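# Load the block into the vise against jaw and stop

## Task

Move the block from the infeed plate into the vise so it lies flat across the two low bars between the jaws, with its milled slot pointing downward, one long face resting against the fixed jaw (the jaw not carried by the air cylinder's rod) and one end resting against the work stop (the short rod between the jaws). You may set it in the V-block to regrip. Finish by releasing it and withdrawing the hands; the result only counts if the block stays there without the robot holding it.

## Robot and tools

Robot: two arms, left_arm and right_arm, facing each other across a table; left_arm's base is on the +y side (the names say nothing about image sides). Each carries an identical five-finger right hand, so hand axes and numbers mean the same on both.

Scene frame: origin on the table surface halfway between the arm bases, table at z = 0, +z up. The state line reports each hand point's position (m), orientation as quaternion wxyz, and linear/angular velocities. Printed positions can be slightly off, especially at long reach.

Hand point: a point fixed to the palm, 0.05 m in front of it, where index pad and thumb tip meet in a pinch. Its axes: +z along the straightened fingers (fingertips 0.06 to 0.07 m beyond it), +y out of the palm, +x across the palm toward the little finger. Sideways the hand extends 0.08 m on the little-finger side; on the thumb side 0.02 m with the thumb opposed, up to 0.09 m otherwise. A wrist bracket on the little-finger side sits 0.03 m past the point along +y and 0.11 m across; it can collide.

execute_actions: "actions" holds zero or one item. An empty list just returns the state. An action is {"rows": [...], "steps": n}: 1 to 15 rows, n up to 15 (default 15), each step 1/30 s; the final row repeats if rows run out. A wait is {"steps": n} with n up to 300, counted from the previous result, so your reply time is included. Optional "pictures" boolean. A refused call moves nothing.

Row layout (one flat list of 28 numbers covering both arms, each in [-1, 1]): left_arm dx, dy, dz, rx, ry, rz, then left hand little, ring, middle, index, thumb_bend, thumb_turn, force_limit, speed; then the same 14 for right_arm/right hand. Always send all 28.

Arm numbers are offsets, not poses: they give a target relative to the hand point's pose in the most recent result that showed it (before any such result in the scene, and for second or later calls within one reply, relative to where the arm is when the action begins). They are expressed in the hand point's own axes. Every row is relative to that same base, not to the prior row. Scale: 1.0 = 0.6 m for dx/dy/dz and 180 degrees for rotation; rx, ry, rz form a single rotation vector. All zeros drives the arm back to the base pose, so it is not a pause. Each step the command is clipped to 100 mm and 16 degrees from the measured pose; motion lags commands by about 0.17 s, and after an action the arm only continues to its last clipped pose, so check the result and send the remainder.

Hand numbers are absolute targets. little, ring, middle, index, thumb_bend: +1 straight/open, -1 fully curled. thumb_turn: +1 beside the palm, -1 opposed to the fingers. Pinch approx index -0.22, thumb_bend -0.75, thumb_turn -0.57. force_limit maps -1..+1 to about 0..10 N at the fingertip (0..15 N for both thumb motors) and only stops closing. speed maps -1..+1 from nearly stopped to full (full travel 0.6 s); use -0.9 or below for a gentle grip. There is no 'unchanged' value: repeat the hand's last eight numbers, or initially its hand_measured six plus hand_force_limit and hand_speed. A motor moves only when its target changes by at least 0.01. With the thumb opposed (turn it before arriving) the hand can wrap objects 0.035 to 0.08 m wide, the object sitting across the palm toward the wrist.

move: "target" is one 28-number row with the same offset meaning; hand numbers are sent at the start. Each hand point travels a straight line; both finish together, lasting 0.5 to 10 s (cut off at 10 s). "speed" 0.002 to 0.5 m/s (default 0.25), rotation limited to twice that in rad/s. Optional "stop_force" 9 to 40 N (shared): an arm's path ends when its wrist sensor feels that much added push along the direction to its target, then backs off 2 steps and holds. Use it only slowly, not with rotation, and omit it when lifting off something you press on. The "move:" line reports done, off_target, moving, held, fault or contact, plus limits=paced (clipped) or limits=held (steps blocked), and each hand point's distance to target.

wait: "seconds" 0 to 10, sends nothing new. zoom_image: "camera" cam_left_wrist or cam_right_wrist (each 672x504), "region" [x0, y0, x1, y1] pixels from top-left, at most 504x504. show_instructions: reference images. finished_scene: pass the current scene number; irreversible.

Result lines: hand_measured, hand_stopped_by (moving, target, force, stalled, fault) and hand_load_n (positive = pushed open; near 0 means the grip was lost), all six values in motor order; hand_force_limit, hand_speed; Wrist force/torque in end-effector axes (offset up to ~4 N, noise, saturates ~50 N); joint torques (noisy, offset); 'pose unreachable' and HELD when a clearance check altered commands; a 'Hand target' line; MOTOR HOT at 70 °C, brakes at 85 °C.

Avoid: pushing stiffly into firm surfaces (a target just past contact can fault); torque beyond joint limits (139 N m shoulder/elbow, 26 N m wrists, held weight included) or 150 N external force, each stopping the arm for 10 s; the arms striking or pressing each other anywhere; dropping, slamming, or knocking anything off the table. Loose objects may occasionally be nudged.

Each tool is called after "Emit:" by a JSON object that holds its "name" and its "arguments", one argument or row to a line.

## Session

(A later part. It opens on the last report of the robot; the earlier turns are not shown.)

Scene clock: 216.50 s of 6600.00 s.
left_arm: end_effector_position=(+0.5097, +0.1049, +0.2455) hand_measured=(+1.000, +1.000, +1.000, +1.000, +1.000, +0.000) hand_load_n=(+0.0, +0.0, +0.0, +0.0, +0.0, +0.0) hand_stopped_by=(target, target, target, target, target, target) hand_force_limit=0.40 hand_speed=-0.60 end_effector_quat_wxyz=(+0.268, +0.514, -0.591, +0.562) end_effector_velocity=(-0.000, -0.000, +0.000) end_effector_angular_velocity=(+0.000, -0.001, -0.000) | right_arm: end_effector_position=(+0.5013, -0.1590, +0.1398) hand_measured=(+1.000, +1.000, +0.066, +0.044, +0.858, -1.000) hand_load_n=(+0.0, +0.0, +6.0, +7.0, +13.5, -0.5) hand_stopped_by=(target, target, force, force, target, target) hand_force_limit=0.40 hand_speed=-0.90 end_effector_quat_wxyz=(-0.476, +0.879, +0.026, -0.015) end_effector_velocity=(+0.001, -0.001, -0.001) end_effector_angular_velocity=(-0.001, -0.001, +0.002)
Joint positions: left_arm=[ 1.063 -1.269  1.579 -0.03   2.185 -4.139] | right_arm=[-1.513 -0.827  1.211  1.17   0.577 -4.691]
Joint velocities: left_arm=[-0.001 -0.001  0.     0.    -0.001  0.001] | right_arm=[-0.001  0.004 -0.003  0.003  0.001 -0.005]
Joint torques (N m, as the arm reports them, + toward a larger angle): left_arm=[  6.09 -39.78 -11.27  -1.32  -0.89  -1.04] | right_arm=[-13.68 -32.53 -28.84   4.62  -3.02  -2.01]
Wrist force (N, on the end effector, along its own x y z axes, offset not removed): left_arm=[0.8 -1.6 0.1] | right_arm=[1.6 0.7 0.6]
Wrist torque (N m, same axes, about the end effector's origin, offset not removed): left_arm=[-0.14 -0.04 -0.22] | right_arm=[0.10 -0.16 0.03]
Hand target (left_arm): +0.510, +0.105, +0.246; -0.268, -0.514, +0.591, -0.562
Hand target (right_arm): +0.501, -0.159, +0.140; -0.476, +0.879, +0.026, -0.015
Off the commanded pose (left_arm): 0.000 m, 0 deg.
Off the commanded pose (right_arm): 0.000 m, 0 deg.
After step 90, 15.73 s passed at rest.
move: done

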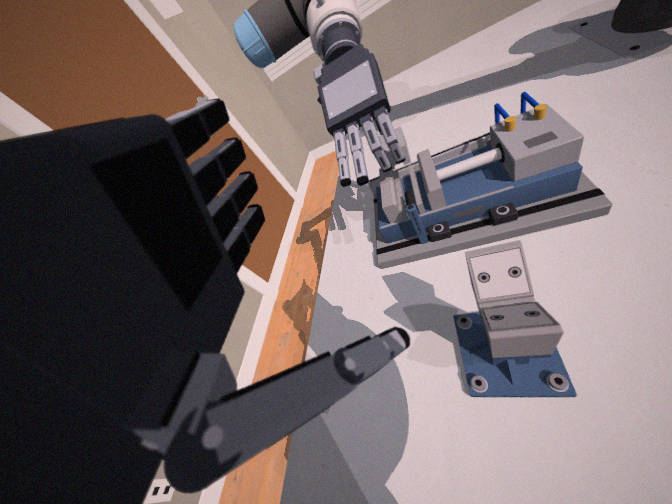

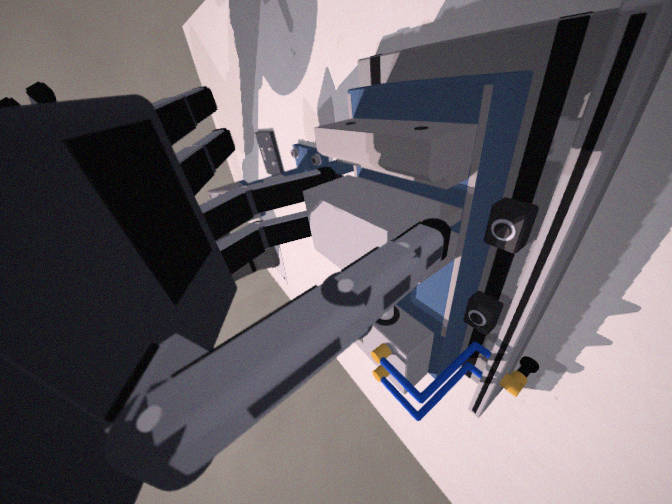

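Emit:
{"name": "move", "arguments": {
  "target": [0,0,0,0,0,0,1,1,1,1,1,0,0.4,-0.6,0.001,0.049,0.034,0,0,0,1,1,-0.17,-0.17,0.85,-1,0.4,-0.9],
  "speed": 0.01,
  "stop_force": 9
}}

Emit:
{"name": "zoom_image", "arguments": {
  "camera": "cam_left_wrist",
  "region": [330,100,490,250]
}}

Scene clock: 222.37 s of 6600.00 s.
left_arm: end_effector_position=(+0.5098, +0.1049, +0.2455) hand_measured=(+1.000, +1.000, +1.000, +1.000, +1.000, +0.000) hand_load_n=(+0.0, +0.0, +0.0, +0.0, +0.0, +0.0) hand_stopped_by=(target, target, target, target, target, target) hand_force_limit=0.40 hand_speed=-0.60 end_effector_quat_wxyz=(+0.268, +0.514, -0.591, +0.562) end_effector_velocity=(+0.000, +0.000, -0.000) end_effector_angular_velocity=(+0.000, +0.000, +0.000) | right_arm: end_effector_position=(+0.5015, -0.1584, +0.1206) hand_measured=(+1.000, +1.000, +0.066, +0.044, +0.858, -1.000) hand_load_n=(+0.0, +0.0, +5.5, +7.5, +13.5, +3.0) hand_stopped_by=(target, target, force, force, target, target) hand_force_limit=0.40 hand_speed=-0.90 end_effector_quat_wxyz=(-0.476, +0.879, +0.026, -0.015) end_effector_velocity=(+0.000, +0.000, +0.004) end_effector_angular_velocity=(+0.001, -0.001, -0.000)
Joint positions: left_arm=[ 1.063 -1.269  1.579 -0.03   2.185 -4.139] | right_arm=[-1.512 -0.807  1.228  1.132  0.577 -4.689]
Joint velocities: left_arm=[ 0.  0. -0. -0.  0.  0.] | right_arm=[-0.    -0.004 -0.004  0.007 -0.001 -0.   ]
Joint torques (N m, as the arm reports them, + toward a larger angle): left_arm=[ -4.1  -27.14 -15.6    0.25   1.68   0.  ] | right_arm=[  8.48 -55.66 -29.25   3.69  -1.44  -0.33]
Wrist force (N, on the end effector, along its own x y z axes, offset not removed): left_arm=[0.4 0.3 1.0] | right_arm=[-3.4 -2.0 -2.5]
Wrist torque (N m, same axes, about the end effector's origin, offset not removed): left_arm=[0.10 -0.09 -0.12] | right_arm=[-0.10 0.05 -0.02]
Hand target (left_arm): +0.510, +0.105, +0.246; -0.268, -0.514, +0.591, -0.562
Hand target (right_arm): +0.501, -0.158, +0.121; -0.476, +0.879, +0.026, -0.015
Off the commanded pose (left_arm): 0.000 m, 0 deg.
Off the commanded pose (right_arm): 0.017 m, 0 deg.
After step 90, 0.60 s passed at rest.
move: contact (right_arm)

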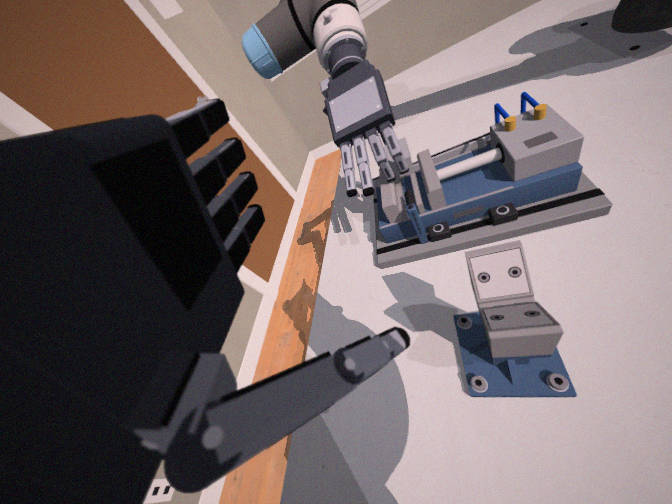

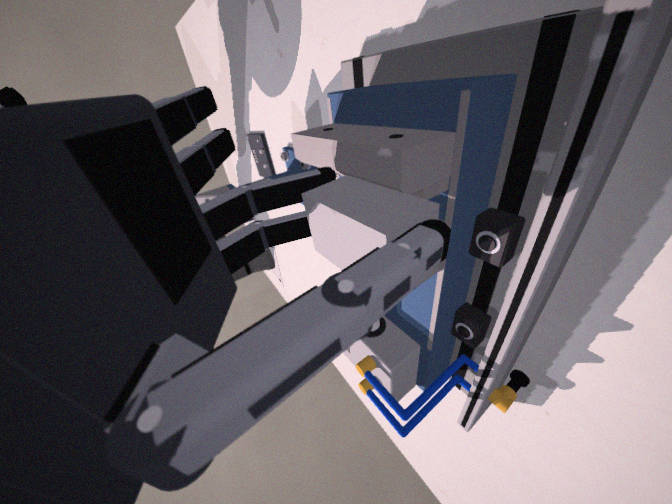

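Region (330, 100, 490, 250) of cam_left_wrist's 672x504 image, scaled by 3.150, with more detail than that image has; it fills the top 472 rows of this view, and the rest is white.

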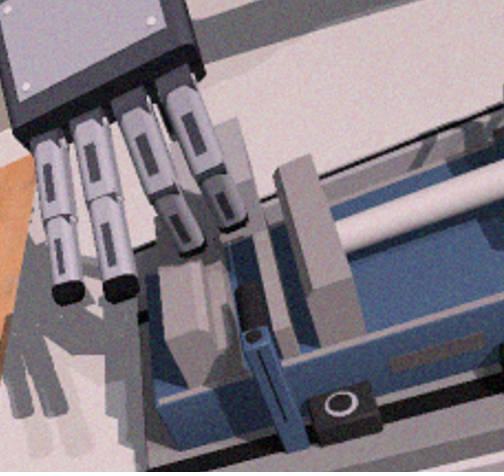

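On fixed-jaw chamfer. Shift −x 5 mm (and +a a little), then down.

Emit:
{"name": "move", "arguments": {
  "target": [0,0,0,0,0,0,1,1,1,1,1,0,0.4,-0.6,-0.009,-0.005,0.005,0,0,0,1,1,-0.17,-0.17,0.85,-1,0.4,-0.9],
  "speed": 0.015
}}

Emit:
{"name": "move", "arguments": {
  "target": [0,0,0,0,0,0,1,1,1,1,1,0,0.4,-0.6,0,0.028,0.018,0,0,0,1,1,-0.17,-0.17,0.85,-1,0.4,-0.9],
  "speed": 0.008,
  "stop_force": 9
}}

Emit:
{"name": "zoom_image", "arguments": {
  "camera": "cam_left_wrist",
  "region": [330,100,490,250]
}}

Scene clock: 228.23 s of 6600.00 s.
left_arm: end_effector_position=(+0.5097, +0.1049, +0.2455) hand_measured=(+1.000, +1.000, +1.000, +1.000, +1.000, +0.000) hand_load_n=(+0.0, +0.0, +0.0, +0.0, +0.0, +0.0) hand_stopped_by=(target, target, target, target, target, target) hand_force_limit=0.40 hand_speed=-0.60 end_effector_quat_wxyz=(+0.268, +0.514, -0.591, +0.562) end_effector_velocity=(-0.000, -0.000, +0.000) end_effector_angular_velocity=(-0.000, -0.000, -0.000) | right_arm: end_effector_position=(+0.4959, -0.1546, +0.1215) hand_measured=(+1.000, +1.000, +0.066, +0.044, +0.858, -1.000) hand_load_n=(+0.0, +0.0, +6.0, +7.0, +13.5, -0.5) hand_stopped_by=(target, target, force, force, target, target) hand_force_limit=0.40 hand_speed=-0.90 end_effector_quat_wxyz=(-0.476, +0.879, +0.026, -0.015) end_effector_velocity=(-0.001, +0.001, +0.000) end_effector_angular_velocity=(-0.000, +0.000, -0.001)
Joint positions: left_arm=[ 1.063 -1.269  1.579 -0.03   2.185 -4.139] | right_arm=[-1.505 -0.819  1.243  1.117  0.577 -4.675]
Joint velocities: left_arm=[-0. -0. -0.  0.  0. -0.] | right_arm=[ 0.002 -0.003  0.004 -0.005  0.001  0.004]
Joint torques (N m, as the arm reports them, + toward a larger angle): left_arm=[ -4.84 -33.86 -28.34  -1.78   0.33  -0.03] | right_arm=[ 13.44 -56.91  -9.91   0.17   0.17   2.05]
Wrist force (N, on the end effector, along its own x y z axes, offset not removed): left_arm=[1.5 -0.6 0.1] | right_arm=[0.6 0.8 -0.4]
Wrist torque (N m, same axes, about the end effector's origin, offset not removed): left_arm=[0.02 -0.12 -0.06] | right_arm=[0.04 -0.01 -0.08]
Hand target (left_arm): +0.510, +0.105, +0.246; -0.268, -0.514, +0.591, -0.562
Hand target (right_arm): +0.496, -0.155, +0.122; -0.476, +0.879, +0.026, -0.015
Off the commanded pose (left_arm): 0.000 m, 0 deg.
Off the commanded pose (right_arm): 0.000 m, 0 deg.
After step 90, 2.17 s passed at rest.
move: done

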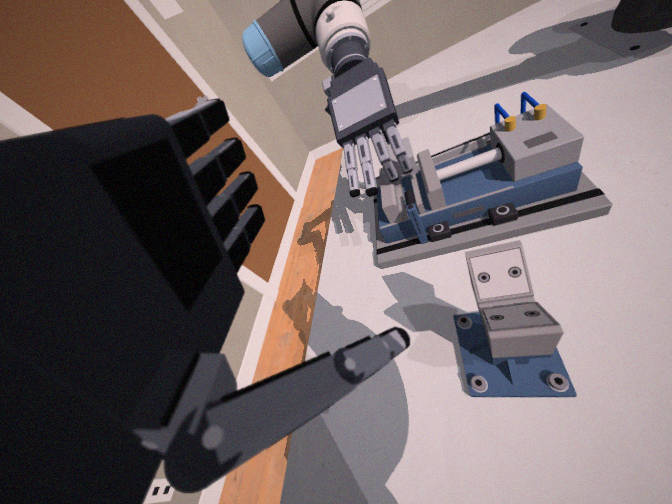

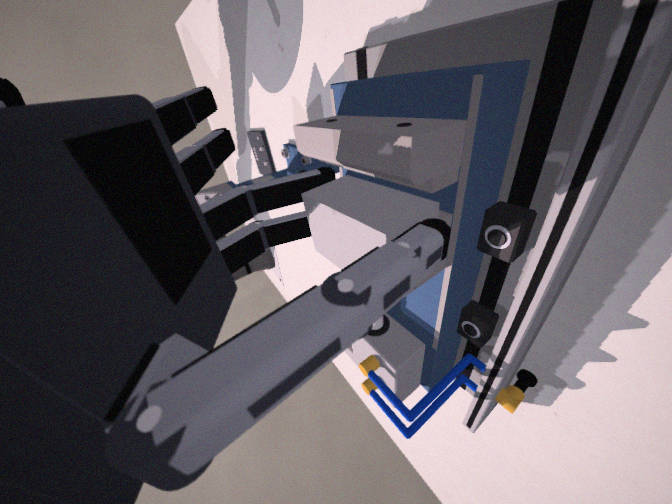

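Scene clock: 230.10 s of 6600.00 s.
left_arm: end_effector_position=(+0.5097, +0.1049, +0.2455) hand_measured=(+1.000, +1.000, +1.000, +1.000, +1.000, +0.000) hand_load_n=(+0.0, +0.0, +0.0, +0.0, +0.0, +0.0) hand_stopped_by=(target, target, target, target, target, target) hand_force_limit=0.40 hand_speed=-0.60 end_effector_quat_wxyz=(+0.268, +0.514, -0.591, +0.562) end_effector_velocity=(-0.000, -0.000, +0.000) end_effector_angular_velocity=(-0.000, -0.000, -0.000) | right_arm: end_effector_position=(+0.4959, -0.1547, +0.1092) hand_measured=(+1.000, +1.000, +0.066, +0.044, +0.858, -1.000) hand_load_n=(+0.0, +0.0, +6.5, +6.5, +13.0, +0.0) hand_stopped_by=(target, target, force, force, target, target) hand_force_limit=0.40 hand_speed=-0.90 end_effector_quat_wxyz=(-0.476, +0.879, +0.026, -0.015) end_effector_velocity=(+0.000, -0.000, +0.003) end_effector_angular_velocity=(-0.000, +0.000, -0.000)
Joint positions: left_arm=[ 1.063 -1.269  1.579 -0.03   2.185 -4.139] | right_arm=[-1.505 -0.806  1.255  1.093  0.577 -4.676]
Joint velocities: left_arm=[-0. -0. -0.  0.  0. -0.] | right_arm=[-0.    -0.003 -0.003  0.006  0.     0.   ]
Joint torques (N m, as the arm reports them, + toward a larger angle): left_arm=[ -4.69 -33.32 -27.99  -1.73   0.33   0.  ] | right_arm=[-20.47 -59.61 -37.81  -0.76  -0.27  -3.26]
Wrist force (N, on the end effector, along its own x y z axes, offset not removed): left_arm=[1.4 0.4 1.5] | right_arm=[-25.3 -1.7 -1.9]
Wrist torque (N m, same axes, about the end effector's origin, offset not removed): left_arm=[0.11 -0.27 -0.04] | right_arm=[0.22 -0.63 -0.04]
Hand target (left_arm): +0.510, +0.105, +0.246; -0.268, -0.514, +0.591, -0.562
Hand target (right_arm): +0.496, -0.155, +0.110; -0.476, +0.879, +0.026, -0.015
Off the commanded pose (left_arm): 0.000 m, 0 deg.
Off the commanded pose (right_arm): 0.008 m, 0 deg.
move: contact (right_arm)

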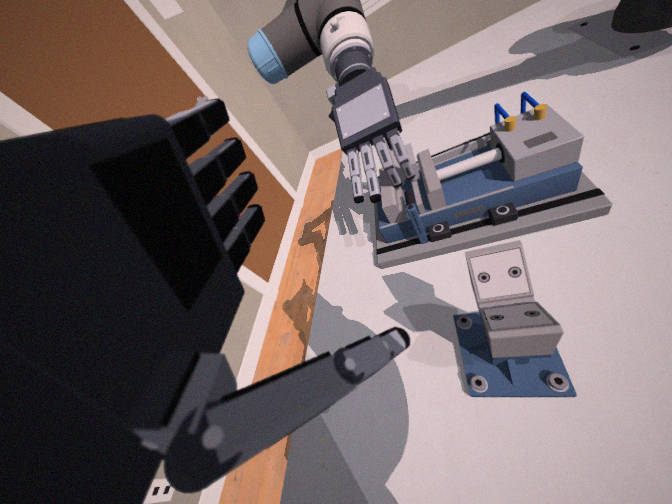

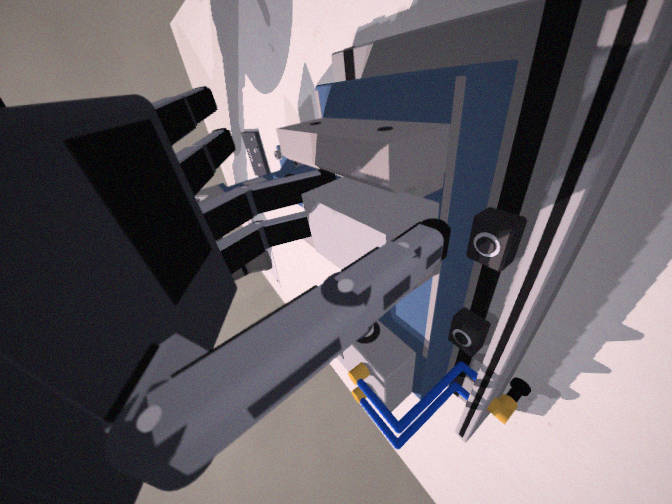

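Region (330, 100, 490, 250) of cam_left_wrist's 672x504 image, scaled by 3.150, with more detail than that image has; it fills the top 472 rows of this view, and the rest is white.

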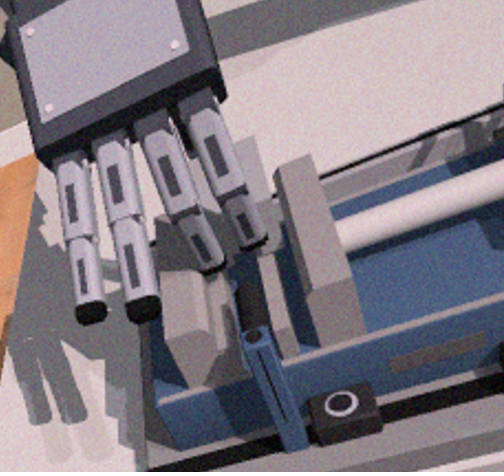

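Middle finger on the jaw. Shift −x 2.5 mm, down.

Emit:
{"name": "move", "arguments": {
  "target": [0,0,0,0,0,0,1,1,1,1,1,0,0.4,-0.6,-0.0042,0,0,0,0,0,1,1,-0.17,-0.17,0.85,-1,0.4,-0.9],
  "speed": 0.008
}}

Emit:
{"name": "move", "arguments": {
  "target": [0,0,0,0,0,0,1,1,1,1,1,0,0.4,-0.6,0,0.009,0.006,0,0,0,1,1,-0.17,-0.17,0.85,-1,0.4,-0.9],
  "speed": 0.005,
  "stop_force": 9
}}

Scene clock: 234.90 s of 6600.00 s.
left_arm: end_effector_position=(+0.5097, +0.1049, +0.2455) hand_measured=(+1.000, +1.000, +1.000, +1.000, +1.000, +0.000) hand_load_n=(+0.0, +0.0, +0.0, +0.0, +0.0, +0.0) hand_stopped_by=(target, target, target, target, target, target) hand_force_limit=0.40 hand_speed=-0.60 end_effector_quat_wxyz=(+0.268, +0.514, -0.591, +0.562) end_effector_velocity=(+0.000, +0.000, +0.001) end_effector_angular_velocity=(-0.001, -0.002, +0.000) | right_arm: end_effector_position=(+0.4934, -0.1549, +0.1093) hand_measured=(+1.000, +1.000, +0.066, +0.044, +0.858, -1.000) hand_load_n=(+0.0, +0.0, +6.0, +7.0, +13.0, -0.5) hand_stopped_by=(target, target, force, force, target, target) hand_force_limit=0.40 hand_speed=-0.90 end_effector_quat_wxyz=(-0.476, +0.879, +0.025, -0.015) end_effector_velocity=(-0.001, +0.000, -0.000) end_effector_angular_velocity=(-0.000, -0.000, +0.000)
Joint positions: left_arm=[ 1.063 -1.269  1.579 -0.03   2.185 -4.139] | right_arm=[-1.505 -0.811  1.265  1.089  0.577 -4.675]
Joint velocities: left_arm=[ 0.001 -0.001 -0.001 -0.     0.     0.   ] | right_arm=[ 0.    -0.001  0.003 -0.002  0.     0.   ]
Joint torques (N m, as the arm reports them, + toward a larger angle): left_arm=[ -4.66 -33.54 -28.15  -1.73   0.24   0.04] | right_arm=[  5.78 -56.39  -7.73  -0.23  -0.71   1.78]
Wrist force (N, on the end effector, along its own x y z axes, offset not removed): left_arm=[0.9 0.7 0.5] | right_arm=[0.4 0.3 -1.5]
Wrist torque (N m, same axes, about the end effector's origin, offset not removed): left_arm=[0.15 -0.11 -0.10] | right_arm=[0.10 0.14 -0.14]
Hand target (left_arm): +0.510, +0.105, +0.246; -0.268, -0.514, +0.591, -0.562
Hand target (right_arm): +0.493, -0.155, +0.109; -0.476, +0.879, +0.026, -0.015
Off the commanded pose (left_arm): 0.000 m, 0 deg.
Off the commanded pose (right_arm): 0.000 m, 0 deg.
After step 90, 1.10 s passed at rest.
move: done

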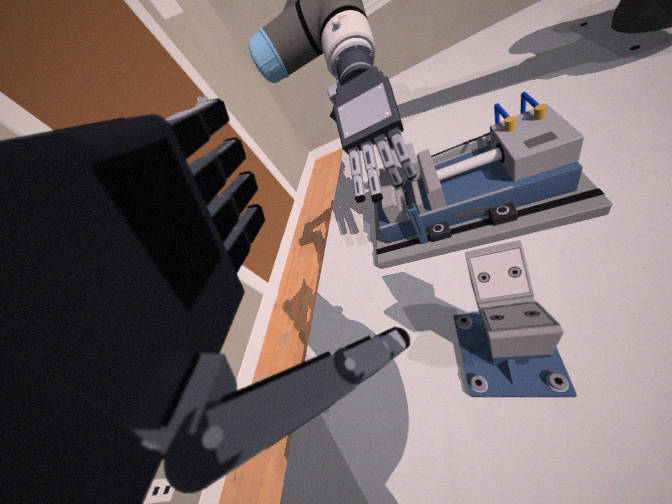

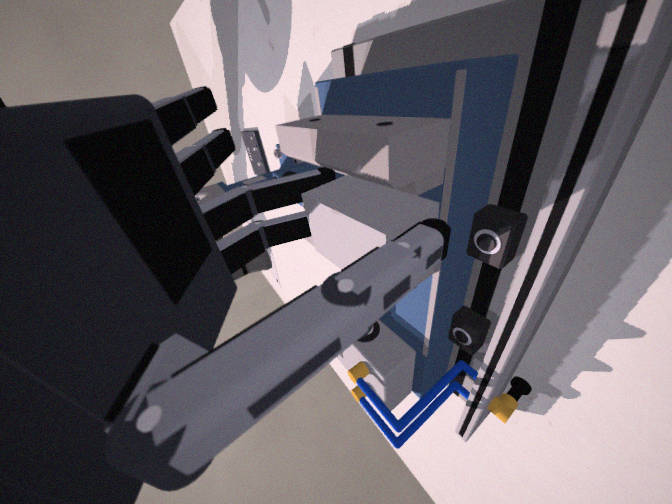

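Scene clock: 235.67 s of 6600.00 s.
left_arm: end_effector_position=(+0.5097, +0.1049, +0.2455) hand_measured=(+1.000, +1.000, +1.000, +1.000, +1.000, +0.000) hand_load_n=(+0.0, +0.0, +0.0, +0.0, +0.0, +0.0) hand_stopped_by=(target, target, target, target, target, target) hand_force_limit=0.40 hand_speed=-0.60 end_effector_quat_wxyz=(+0.268, +0.514, -0.591, +0.562) end_effector_velocity=(+0.000, -0.000, +0.000) end_effector_angular_velocity=(-0.000, -0.002, -0.001) | right_arm: end_effector_position=(+0.4934, -0.1549, +0.1070) hand_measured=(+1.000, +1.000, +0.066, +0.044, +0.858, -1.000) hand_load_n=(+0.0, +0.0, +7.5, +7.5, +12.5, -1.5) hand_stopped_by=(target, target, force, force, target, target) hand_force_limit=0.40 hand_speed=-0.90 end_effector_quat_wxyz=(-0.476, +0.879, +0.025, -0.015) end_effector_velocity=(-0.000, +0.000, +0.002) end_effector_angular_velocity=(-0.001, -0.000, +0.001)
Joint positions: left_arm=[ 1.063 -1.269  1.579 -0.03   2.185 -4.139] | right_arm=[-1.505 -0.809  1.267  1.084  0.577 -4.675]
Joint velocities: left_arm=[-0.    -0.    -0.    -0.     0.     0.001] | right_arm=[ 0.001 -0.002 -0.002  0.004  0.001 -0.   ]
Joint torques (N m, as the arm reports them, + toward a larger angle): left_arm=[ -4.95 -33.72 -27.73  -1.67   0.26   0.07] | right_arm=[  8.37 -53.98 -28.11   4.08  -0.84   1.31]
Wrist force (N, on the end effector, along its own x y z axes, offset not removed): left_arm=[0.8 -0.3 1.4] | right_arm=[1.1 -5.8 -2.4]
Wrist torque (N m, same axes, about the end effector's origin, offset not removed): left_arm=[-0.02 -0.12 -0.12] | right_arm=[-0.13 0.07 -0.10]
Hand target (left_arm): +0.510, +0.105, +0.246; -0.268, -0.514, +0.591, -0.562
Hand target (right_arm): +0.493, -0.155, +0.107; -0.476, +0.879, +0.025, -0.015
Off the commanded pose (left_arm): 0.000 m, 0 deg.
Off the commanded pose (right_arm): 0.004 m, 0 deg.
move: contact (right_arm)

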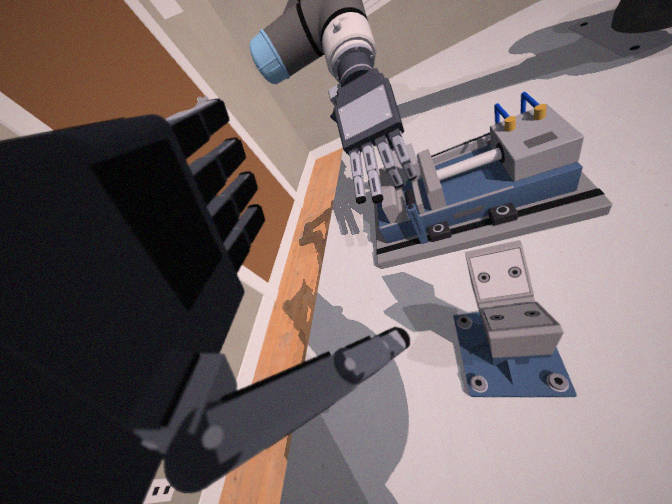

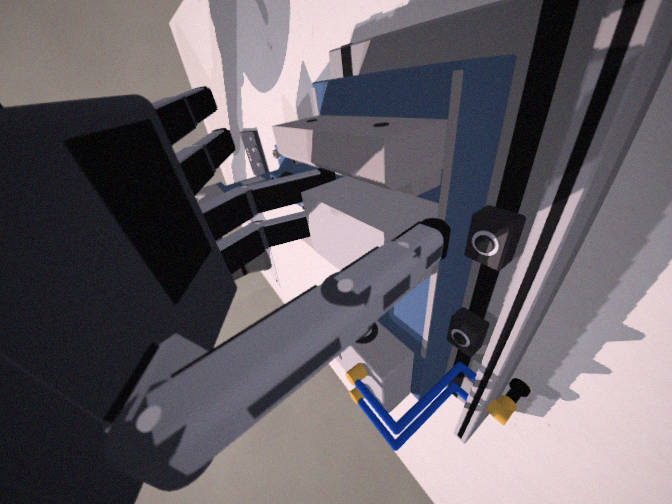

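Landed. Release, up, open, down.

Emit:
{"name": "move", "arguments": {
  "target": [0,0,0,0,0,0,1,1,1,1,1,0,0.4,-0.6,0,0,0,0,0,0,1,1,0.2,0.2,1,-1,0.4,-0.6]
}}

Emit:
{"name": "move", "arguments": {
  "target": [0,0,0,0,0,0,1,1,1,1,1,0,0.4,-0.6,0,-0.0168,-0.0109,0,0,0,1,1,0.2,0.2,1,-1,0.4,-0.6],
  "speed": 0.03
}}

Emit:
{"name": "move", "arguments": {
  "target": [0,0,0,0,0,0,1,1,1,1,1,0,0.4,-0.6,0,0.002,-0.003,0,0,0,1,1,1,1,1,-1,0.4,0.3],
  "speed": 0.03
}}

Emit:
{"name": "move", "arguments": {
  "target": [0,0,0,0,0,0,1,1,1,1,1,0,0.4,-0.6,0,0.014,0.0091,0,0,0,1,1,1,1,0.9,-1,0.4,-0.8],
  "speed": 0.02,
  "stop_force": 9
}}

Emit:
{"name": "move", "arguments": {
  "target": [0,0,0,0,0,0,1,1,1,1,1,0,0.4,-0.6,0.008,-0.0363,0.0559,0,0,0,1,1,1,1,0.9,-1,0.4,-0.8],
  "speed": 0.01,
  "stop_force": 9
}}

Scene clock: 242.73 s of 6600.00 s.
left_arm: end_effector_position=(+0.5097, +0.1049, +0.2455) hand_measured=(+1.000, +1.000, +1.000, +1.000, +1.000, +0.000) hand_load_n=(+0.0, +0.0, +0.0, +0.0, +0.0, +0.0) hand_stopped_by=(target, target, target, target, target, target) hand_force_limit=0.40 hand_speed=-0.60 end_effector_quat_wxyz=(+0.268, +0.514, -0.591, +0.562) end_effector_velocity=(-0.000, -0.001, +0.001) end_effector_angular_velocity=(-0.001, -0.002, -0.001) | right_arm: end_effector_position=(+0.4934, -0.1549, +0.1071) hand_measured=(+1.000, +1.000, +0.200, +0.200, +1.000, -1.000) hand_load_n=(+0.0, +0.0, +0.0, +0.0, +0.0, +0.0) hand_stopped_by=(target, target, target, target, target, target) hand_force_limit=0.40 hand_speed=-0.60 end_effector_quat_wxyz=(-0.476, +0.879, +0.025, -0.015) end_effector_velocity=(-0.000, +0.000, -0.000) end_effector_angular_velocity=(+0.000, +0.000, +0.000)
Joint positions: left_arm=[ 1.063 -1.269  1.579 -0.03   2.185 -4.139] | right_arm=[-1.505 -0.809  1.267  1.084  0.577 -4.675]
Joint velocities: left_arm=[-0.001 -0.001 -0.001 -0.     0.     0.   ] | right_arm=[ 0.     0.     0.    -0.001 -0.     0.   ]
Joint torques (N m, as the arm reports them, + toward a larger angle): left_arm=[ -4.3  -33.39 -28.19  -1.75   0.24  -0.04] | right_arm=[  8.72 -32.38  -8.07   0.1   -0.66  -1.12]
Wrist force (N, on the end effector, along its own x y z axes, offset not removed): left_arm=[0.5 -0.7 0.9] | right_arm=[-0.1 0.7 -0.8]
Wrist torque (N m, same axes, about the end effector's origin, offset not removed): left_arm=[-0.08 -0.10 -0.09] | right_arm=[0.33 0.05 -0.12]
Hand target (left_arm): +0.510, +0.105, +0.246; -0.268, -0.514, +0.591, -0.562
Hand target (right_arm): +0.493, -0.155, +0.107; -0.476, +0.879, +0.025, -0.015
Off the commanded pose (left_arm): 0.000 m, 0 deg.
Off the commanded pose (right_arm): 0.000 m, 0 deg.
After step 90, 3.37 s passed at rest.
move: done

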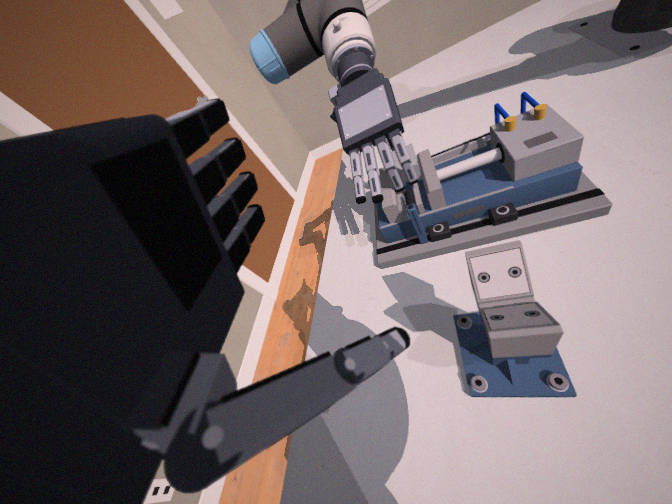

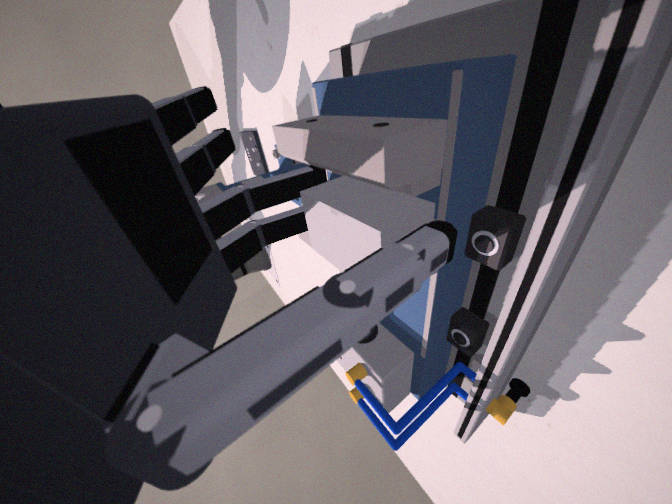

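Scene clock: 243.50 s of 6600.00 s.
left_arm: end_effector_position=(+0.5097, +0.1049, +0.2455) hand_measured=(+1.000, +1.000, +1.000, +1.000, +1.000, +0.000) hand_load_n=(+0.0, +0.0, +0.0, +0.0, +0.0, +0.0) hand_stopped_by=(target, target, target, target, target, target) hand_force_limit=0.40 hand_speed=-0.60 end_effector_quat_wxyz=(+0.268, +0.514, -0.591, +0.562) end_effector_velocity=(+0.000, +0.000, -0.000) end_effector_angular_velocity=(+0.000, +0.001, +0.000) | right_arm: end_effector_position=(+0.4934, -0.1549, +0.1190) hand_measured=(+1.000, +1.000, +0.200, +0.200, +1.000, -1.000) hand_load_n=(+0.0, +0.0, +0.0, +0.0, +0.0, +0.0) hand_stopped_by=(target, target, target, target, target, target) hand_force_limit=0.40 hand_speed=-0.60 end_effector_quat_wxyz=(-0.476, +0.879, +0.025, -0.015) end_effector_velocity=(-0.000, +0.000, +0.001) end_effector_angular_velocity=(+0.000, -0.000, +0.001)
Joint positions: left_arm=[ 1.063 -1.269  1.579 -0.03   2.185 -4.139] | right_arm=[-1.505 -0.822  1.256  1.108  0.577 -4.675]
Joint velocities: left_arm=[ 0.     0.     0.001 -0.    -0.    -0.   ] | right_arm=[ 0.001 -0.001 -0.002  0.003 -0.    -0.   ]
Joint torques (N m, as the arm reports them, + toward a larger angle): left_arm=[ -4.52 -32.8  -28.24  -1.66   0.25   0.1 ] | right_arm=[ 10.47 -56.28 -27.61   4.4   -0.82   1.59]
Wrist force (N, on the end effector, along its own x y z axes, offset not removed): left_arm=[1.0 0.7 1.6] | right_arm=[0.6 -1.0 -0.9]
Wrist torque (N m, same axes, about the end effector's origin, offset not removed): left_arm=[0.07 -0.13 -0.08] | right_arm=[0.05 0.01 -0.05]
Hand target (left_arm): +0.510, +0.105, +0.246; -0.268, -0.514, +0.591, -0.562
Hand target (right_arm): +0.493, -0.155, +0.119; -0.476, +0.879, +0.025, -0.015
Off the commanded pose (left_arm): 0.000 m, 0 deg.
Off the commanded pose (right_arm): 0.000 m, 0 deg.
move: done

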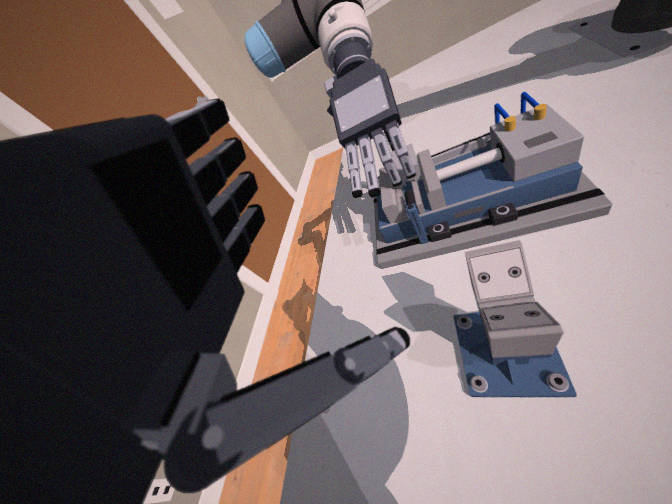

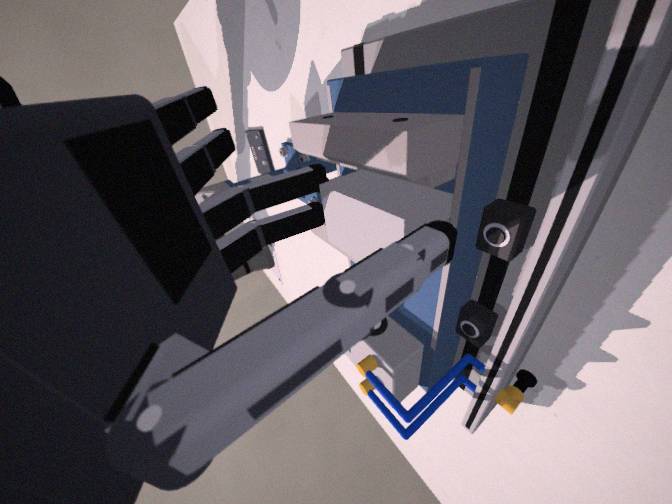

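Scene clock: 244.20 s of 6600.00 s.
left_arm: end_effector_position=(+0.5097, +0.1049, +0.2455) hand_measured=(+1.000, +1.000, +1.000, +1.000, +1.000, +0.000) hand_load_n=(+0.0, +0.0, +0.0, +0.0, +0.0, +0.0) hand_stopped_by=(target, target, target, target, target, target) hand_force_limit=0.40 hand_speed=-0.60 end_effector_quat_wxyz=(+0.268, +0.514, -0.591, +0.562) end_effector_velocity=(+0.000, -0.000, +0.000) end_effector_angular_velocity=(-0.001, -0.000, +0.001) | right_arm: end_effector_position=(+0.4936, -0.1570, +0.1189) hand_measured=(+1.000, +1.000, +1.000, +1.000, +1.000, -1.000) hand_load_n=(+0.0, +0.0, +0.0, +0.0, +0.0, +0.0) hand_stopped_by=(target, target, target, target, target, target) hand_force_limit=0.40 hand_speed=0.30 end_effector_quat_wxyz=(-0.476, +0.879, +0.025, -0.015) end_effector_velocity=(+0.000, -0.000, +0.000) end_effector_angular_velocity=(+0.001, -0.001, -0.000)
Joint positions: left_arm=[ 1.063 -1.269  1.579 -0.03   2.185 -4.139] | right_arm=[-1.509 -0.822  1.259  1.111  0.577 -4.683]
Joint velocities: left_arm=[ 0.    -0.    -0.001 -0.001  0.    -0.001] | right_arm=[-0.001 -0.     0.     0.    -0.001 -0.001]
Joint torques (N m, as the arm reports them, + toward a larger angle): left_arm=[ -4.56 -33.88 -28.15  -1.74   0.31   0.09] | right_arm=[-12.78 -55.97  -9.51   4.45  -2.82  -1.7 ]
Wrist force (N, on the end effector, along its own x y z axes, offset not removed): left_arm=[1.1 0.5 0.7] | right_arm=[2.0 0.8 -1.1]
Wrist torque (N m, same axes, about the end effector's origin, offset not removed): left_arm=[0.12 -0.10 -0.04] | right_arm=[0.23 -0.18 0.05]
Hand target (left_arm): +0.510, +0.105, +0.246; -0.268, -0.514, +0.591, -0.562
Hand target (right_arm): +0.494, -0.157, +0.119; -0.476, +0.879, +0.025, -0.015
Off the commanded pose (left_arm): 0.000 m, 0 deg.
Off the commanded pose (right_arm): 0.000 m, 0 deg.
move: done

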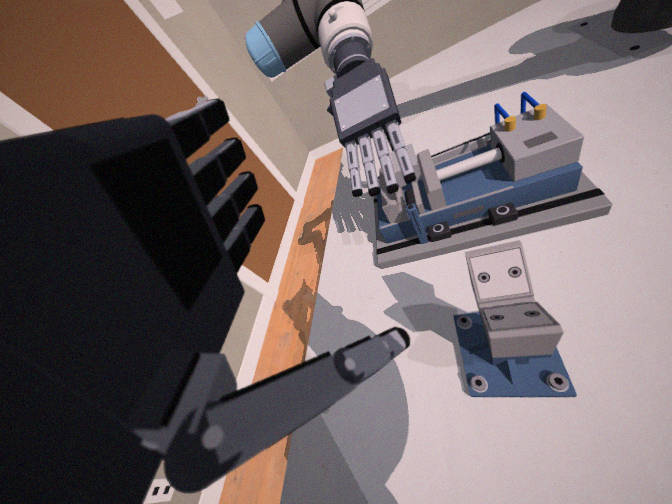

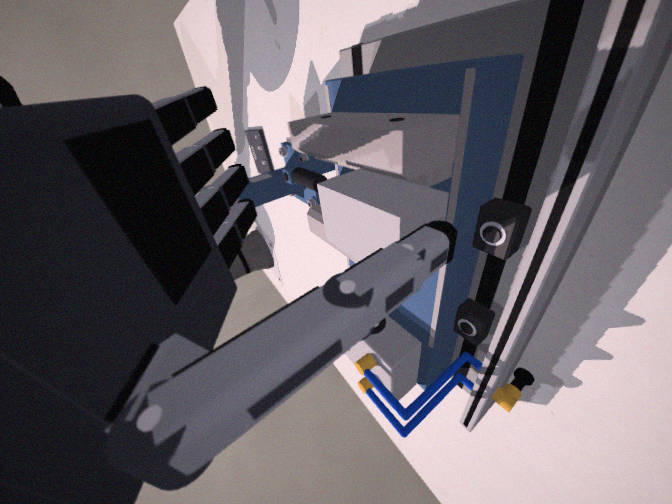

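Scene clock: 244.97 s of 6600.00 s.
left_arm: end_effector_position=(+0.5097, +0.1049, +0.2455) hand_measured=(+1.000, +1.000, +1.000, +1.000, +1.000, +0.000) hand_load_n=(+0.0, +0.0, +0.0, +0.0, +0.0, +0.0) hand_stopped_by=(target, target, target, target, target, target) hand_force_limit=0.40 hand_speed=-0.60 end_effector_quat_wxyz=(+0.268, +0.514, -0.591, +0.562) end_effector_velocity=(+0.000, +0.000, -0.000) end_effector_angular_velocity=(+0.000, -0.000, +0.000) | right_arm: end_effector_position=(+0.4936, -0.1570, +0.1091) hand_measured=(+1.000, +1.000, +1.000, +1.000, +0.900, -1.000) hand_load_n=(+0.0, +0.0, +0.0, +0.0, +0.0, +0.0) hand_stopped_by=(target, target, target, target, target, target) hand_force_limit=0.40 hand_speed=-0.80 end_effector_quat_wxyz=(-0.476, +0.879, +0.025, -0.015) end_effector_velocity=(+0.000, -0.000, -0.002) end_effector_angular_velocity=(-0.000, -0.000, -0.000)
Joint positions: left_arm=[ 1.063 -1.269  1.579 -0.03   2.185 -4.139] | right_arm=[-1.509 -0.812  1.268  1.092  0.577 -4.683]
Joint velocities: left_arm=[ 0.     0.     0.     0.    -0.     0.001] | right_arm=[-0.     0.002  0.001 -0.003  0.    -0.   ]
Joint torques (N m, as the arm reports them, + toward a larger angle): left_arm=[ -5.13 -33.31 -27.98  -1.71   0.27   0.07] | right_arm=[ -7.41 -32.83  -7.54   0.39  -1.89  -0.81]
Wrist force (N, on the end effector, along its own x y z axes, offset not removed): left_arm=[0.7 0.0 1.6] | right_arm=[0.6 1.8 -3.7]
Wrist torque (N m, same axes, about the end effector's origin, offset not removed): left_arm=[-0.01 -0.10 -0.11] | right_arm=[0.64 0.04 -0.01]
Hand target (left_arm): +0.510, +0.105, +0.246; -0.268, -0.514, +0.591, -0.562
Hand target (right_arm): +0.494, -0.157, +0.109; -0.476, +0.879, +0.025, -0.015
Off the commanded pose (left_arm): 0.000 m, 0 deg.
Off the commanded pose (right_arm): 0.000 m, 0 deg.
move: done

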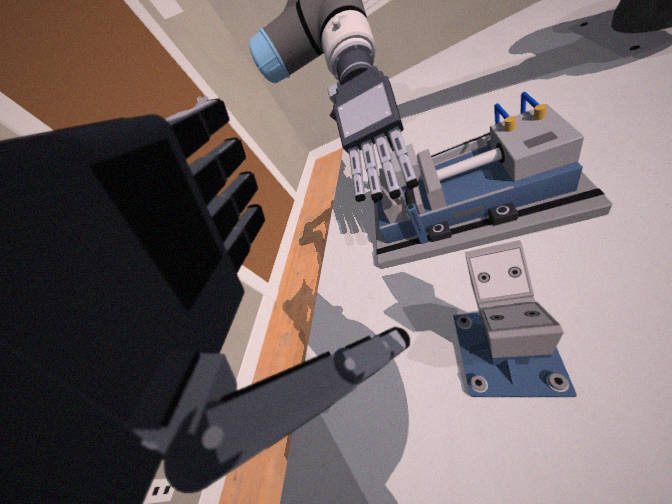

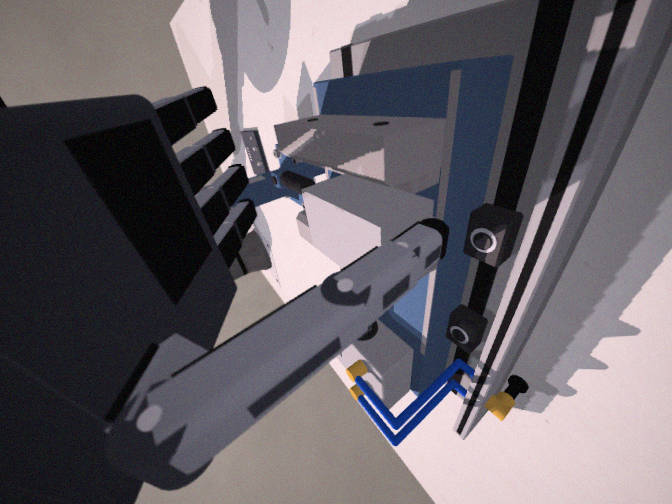

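Scene clock: 249.00 s of 6600.00 s.
left_arm: end_effector_position=(+0.5097, +0.1049, +0.2455) hand_measured=(+1.000, +1.000, +1.000, +1.000, +1.000, +0.000) hand_load_n=(+0.0, +0.0, +0.0, +0.0, +0.0, +0.0) hand_stopped_by=(target, target, target, target, target, target) hand_force_limit=0.40 hand_speed=-0.60 end_effector_quat_wxyz=(+0.268, +0.514, -0.591, +0.562) end_effector_velocity=(-0.000, -0.000, +0.000) end_effector_angular_velocity=(-0.000, +0.001, -0.000) | right_arm: end_effector_position=(+0.4958, -0.1203, +0.1088) hand_measured=(+1.000, +1.000, +1.000, +1.000, +0.906, -1.000) hand_load_n=(+0.0, +0.0, +0.0, +0.0, +9.5, +0.5) hand_stopped_by=(target, target, target, target, target, target) hand_force_limit=0.40 hand_speed=-0.80 end_effector_quat_wxyz=(-0.476, +0.879, +0.026, -0.015) end_effector_velocity=(-0.001, -0.003, +0.001) end_effector_angular_velocity=(+0.000, +0.002, +0.000)
Joint positions: left_arm=[ 1.063 -1.269  1.579 -0.03   2.185 -4.139] | right_arm=[-1.443 -0.79   1.2    1.038  0.582 -4.563]
Joint velocities: left_arm=[-0.001 -0.     0.     0.    -0.    -0.001] | right_arm=[-0.006 -0.003  0.007  0.006 -0.001 -0.01 ]
Joint torques (N m, as the arm reports them, + toward a larger angle): left_arm=[ -4.8  -32.82 -28.36  -1.61   0.38   0.12] | right_arm=[ -8.66 -55.75 -10.68   4.08  -3.91  -1.8 ]
Wrist force (N, on the end effector, along its own x y z axes, offset not removed): left_arm=[0.5 -0.8 -1.7] | right_arm=[0.1 1.1 -10.8]
Wrist torque (N m, same axes, about the end effector's origin, offset not removed): left_arm=[0.08 0.02 -0.14] | right_arm=[-0.44 0.07 -0.03]
Hand target (left_arm): +0.510, +0.105, +0.246; -0.268, -0.514, +0.591, -0.562
Hand target (right_arm): +0.496, -0.121, +0.109; -0.476, +0.879, +0.025, -0.015
Off the commanded pose (left_arm): 0.000 m, 0 deg.
Off the commanded pose (right_arm): 0.003 m, 0 deg.
move: contact (right_arm)

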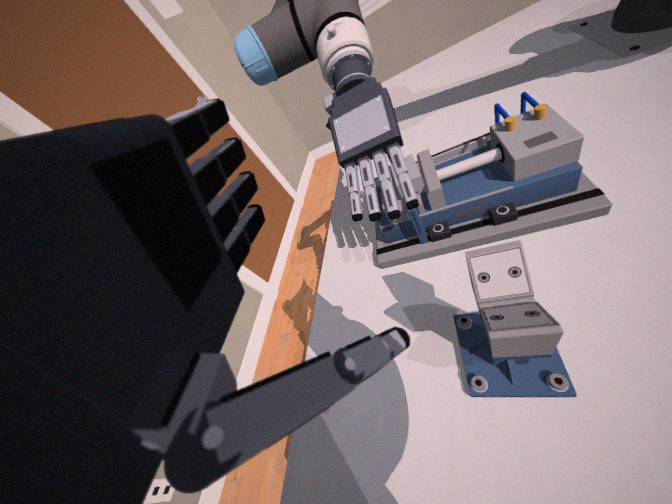

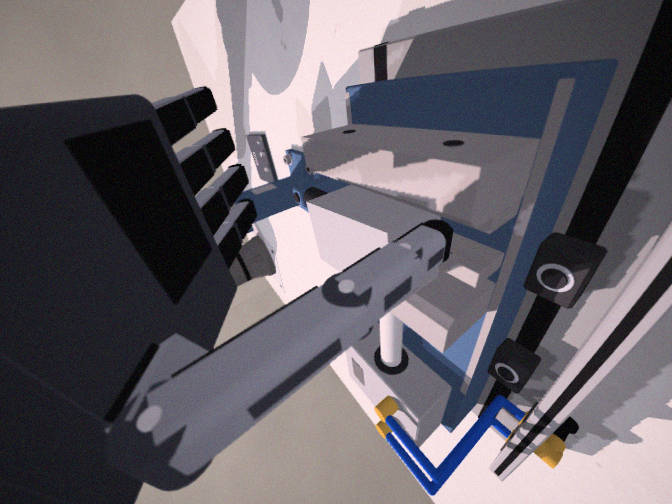

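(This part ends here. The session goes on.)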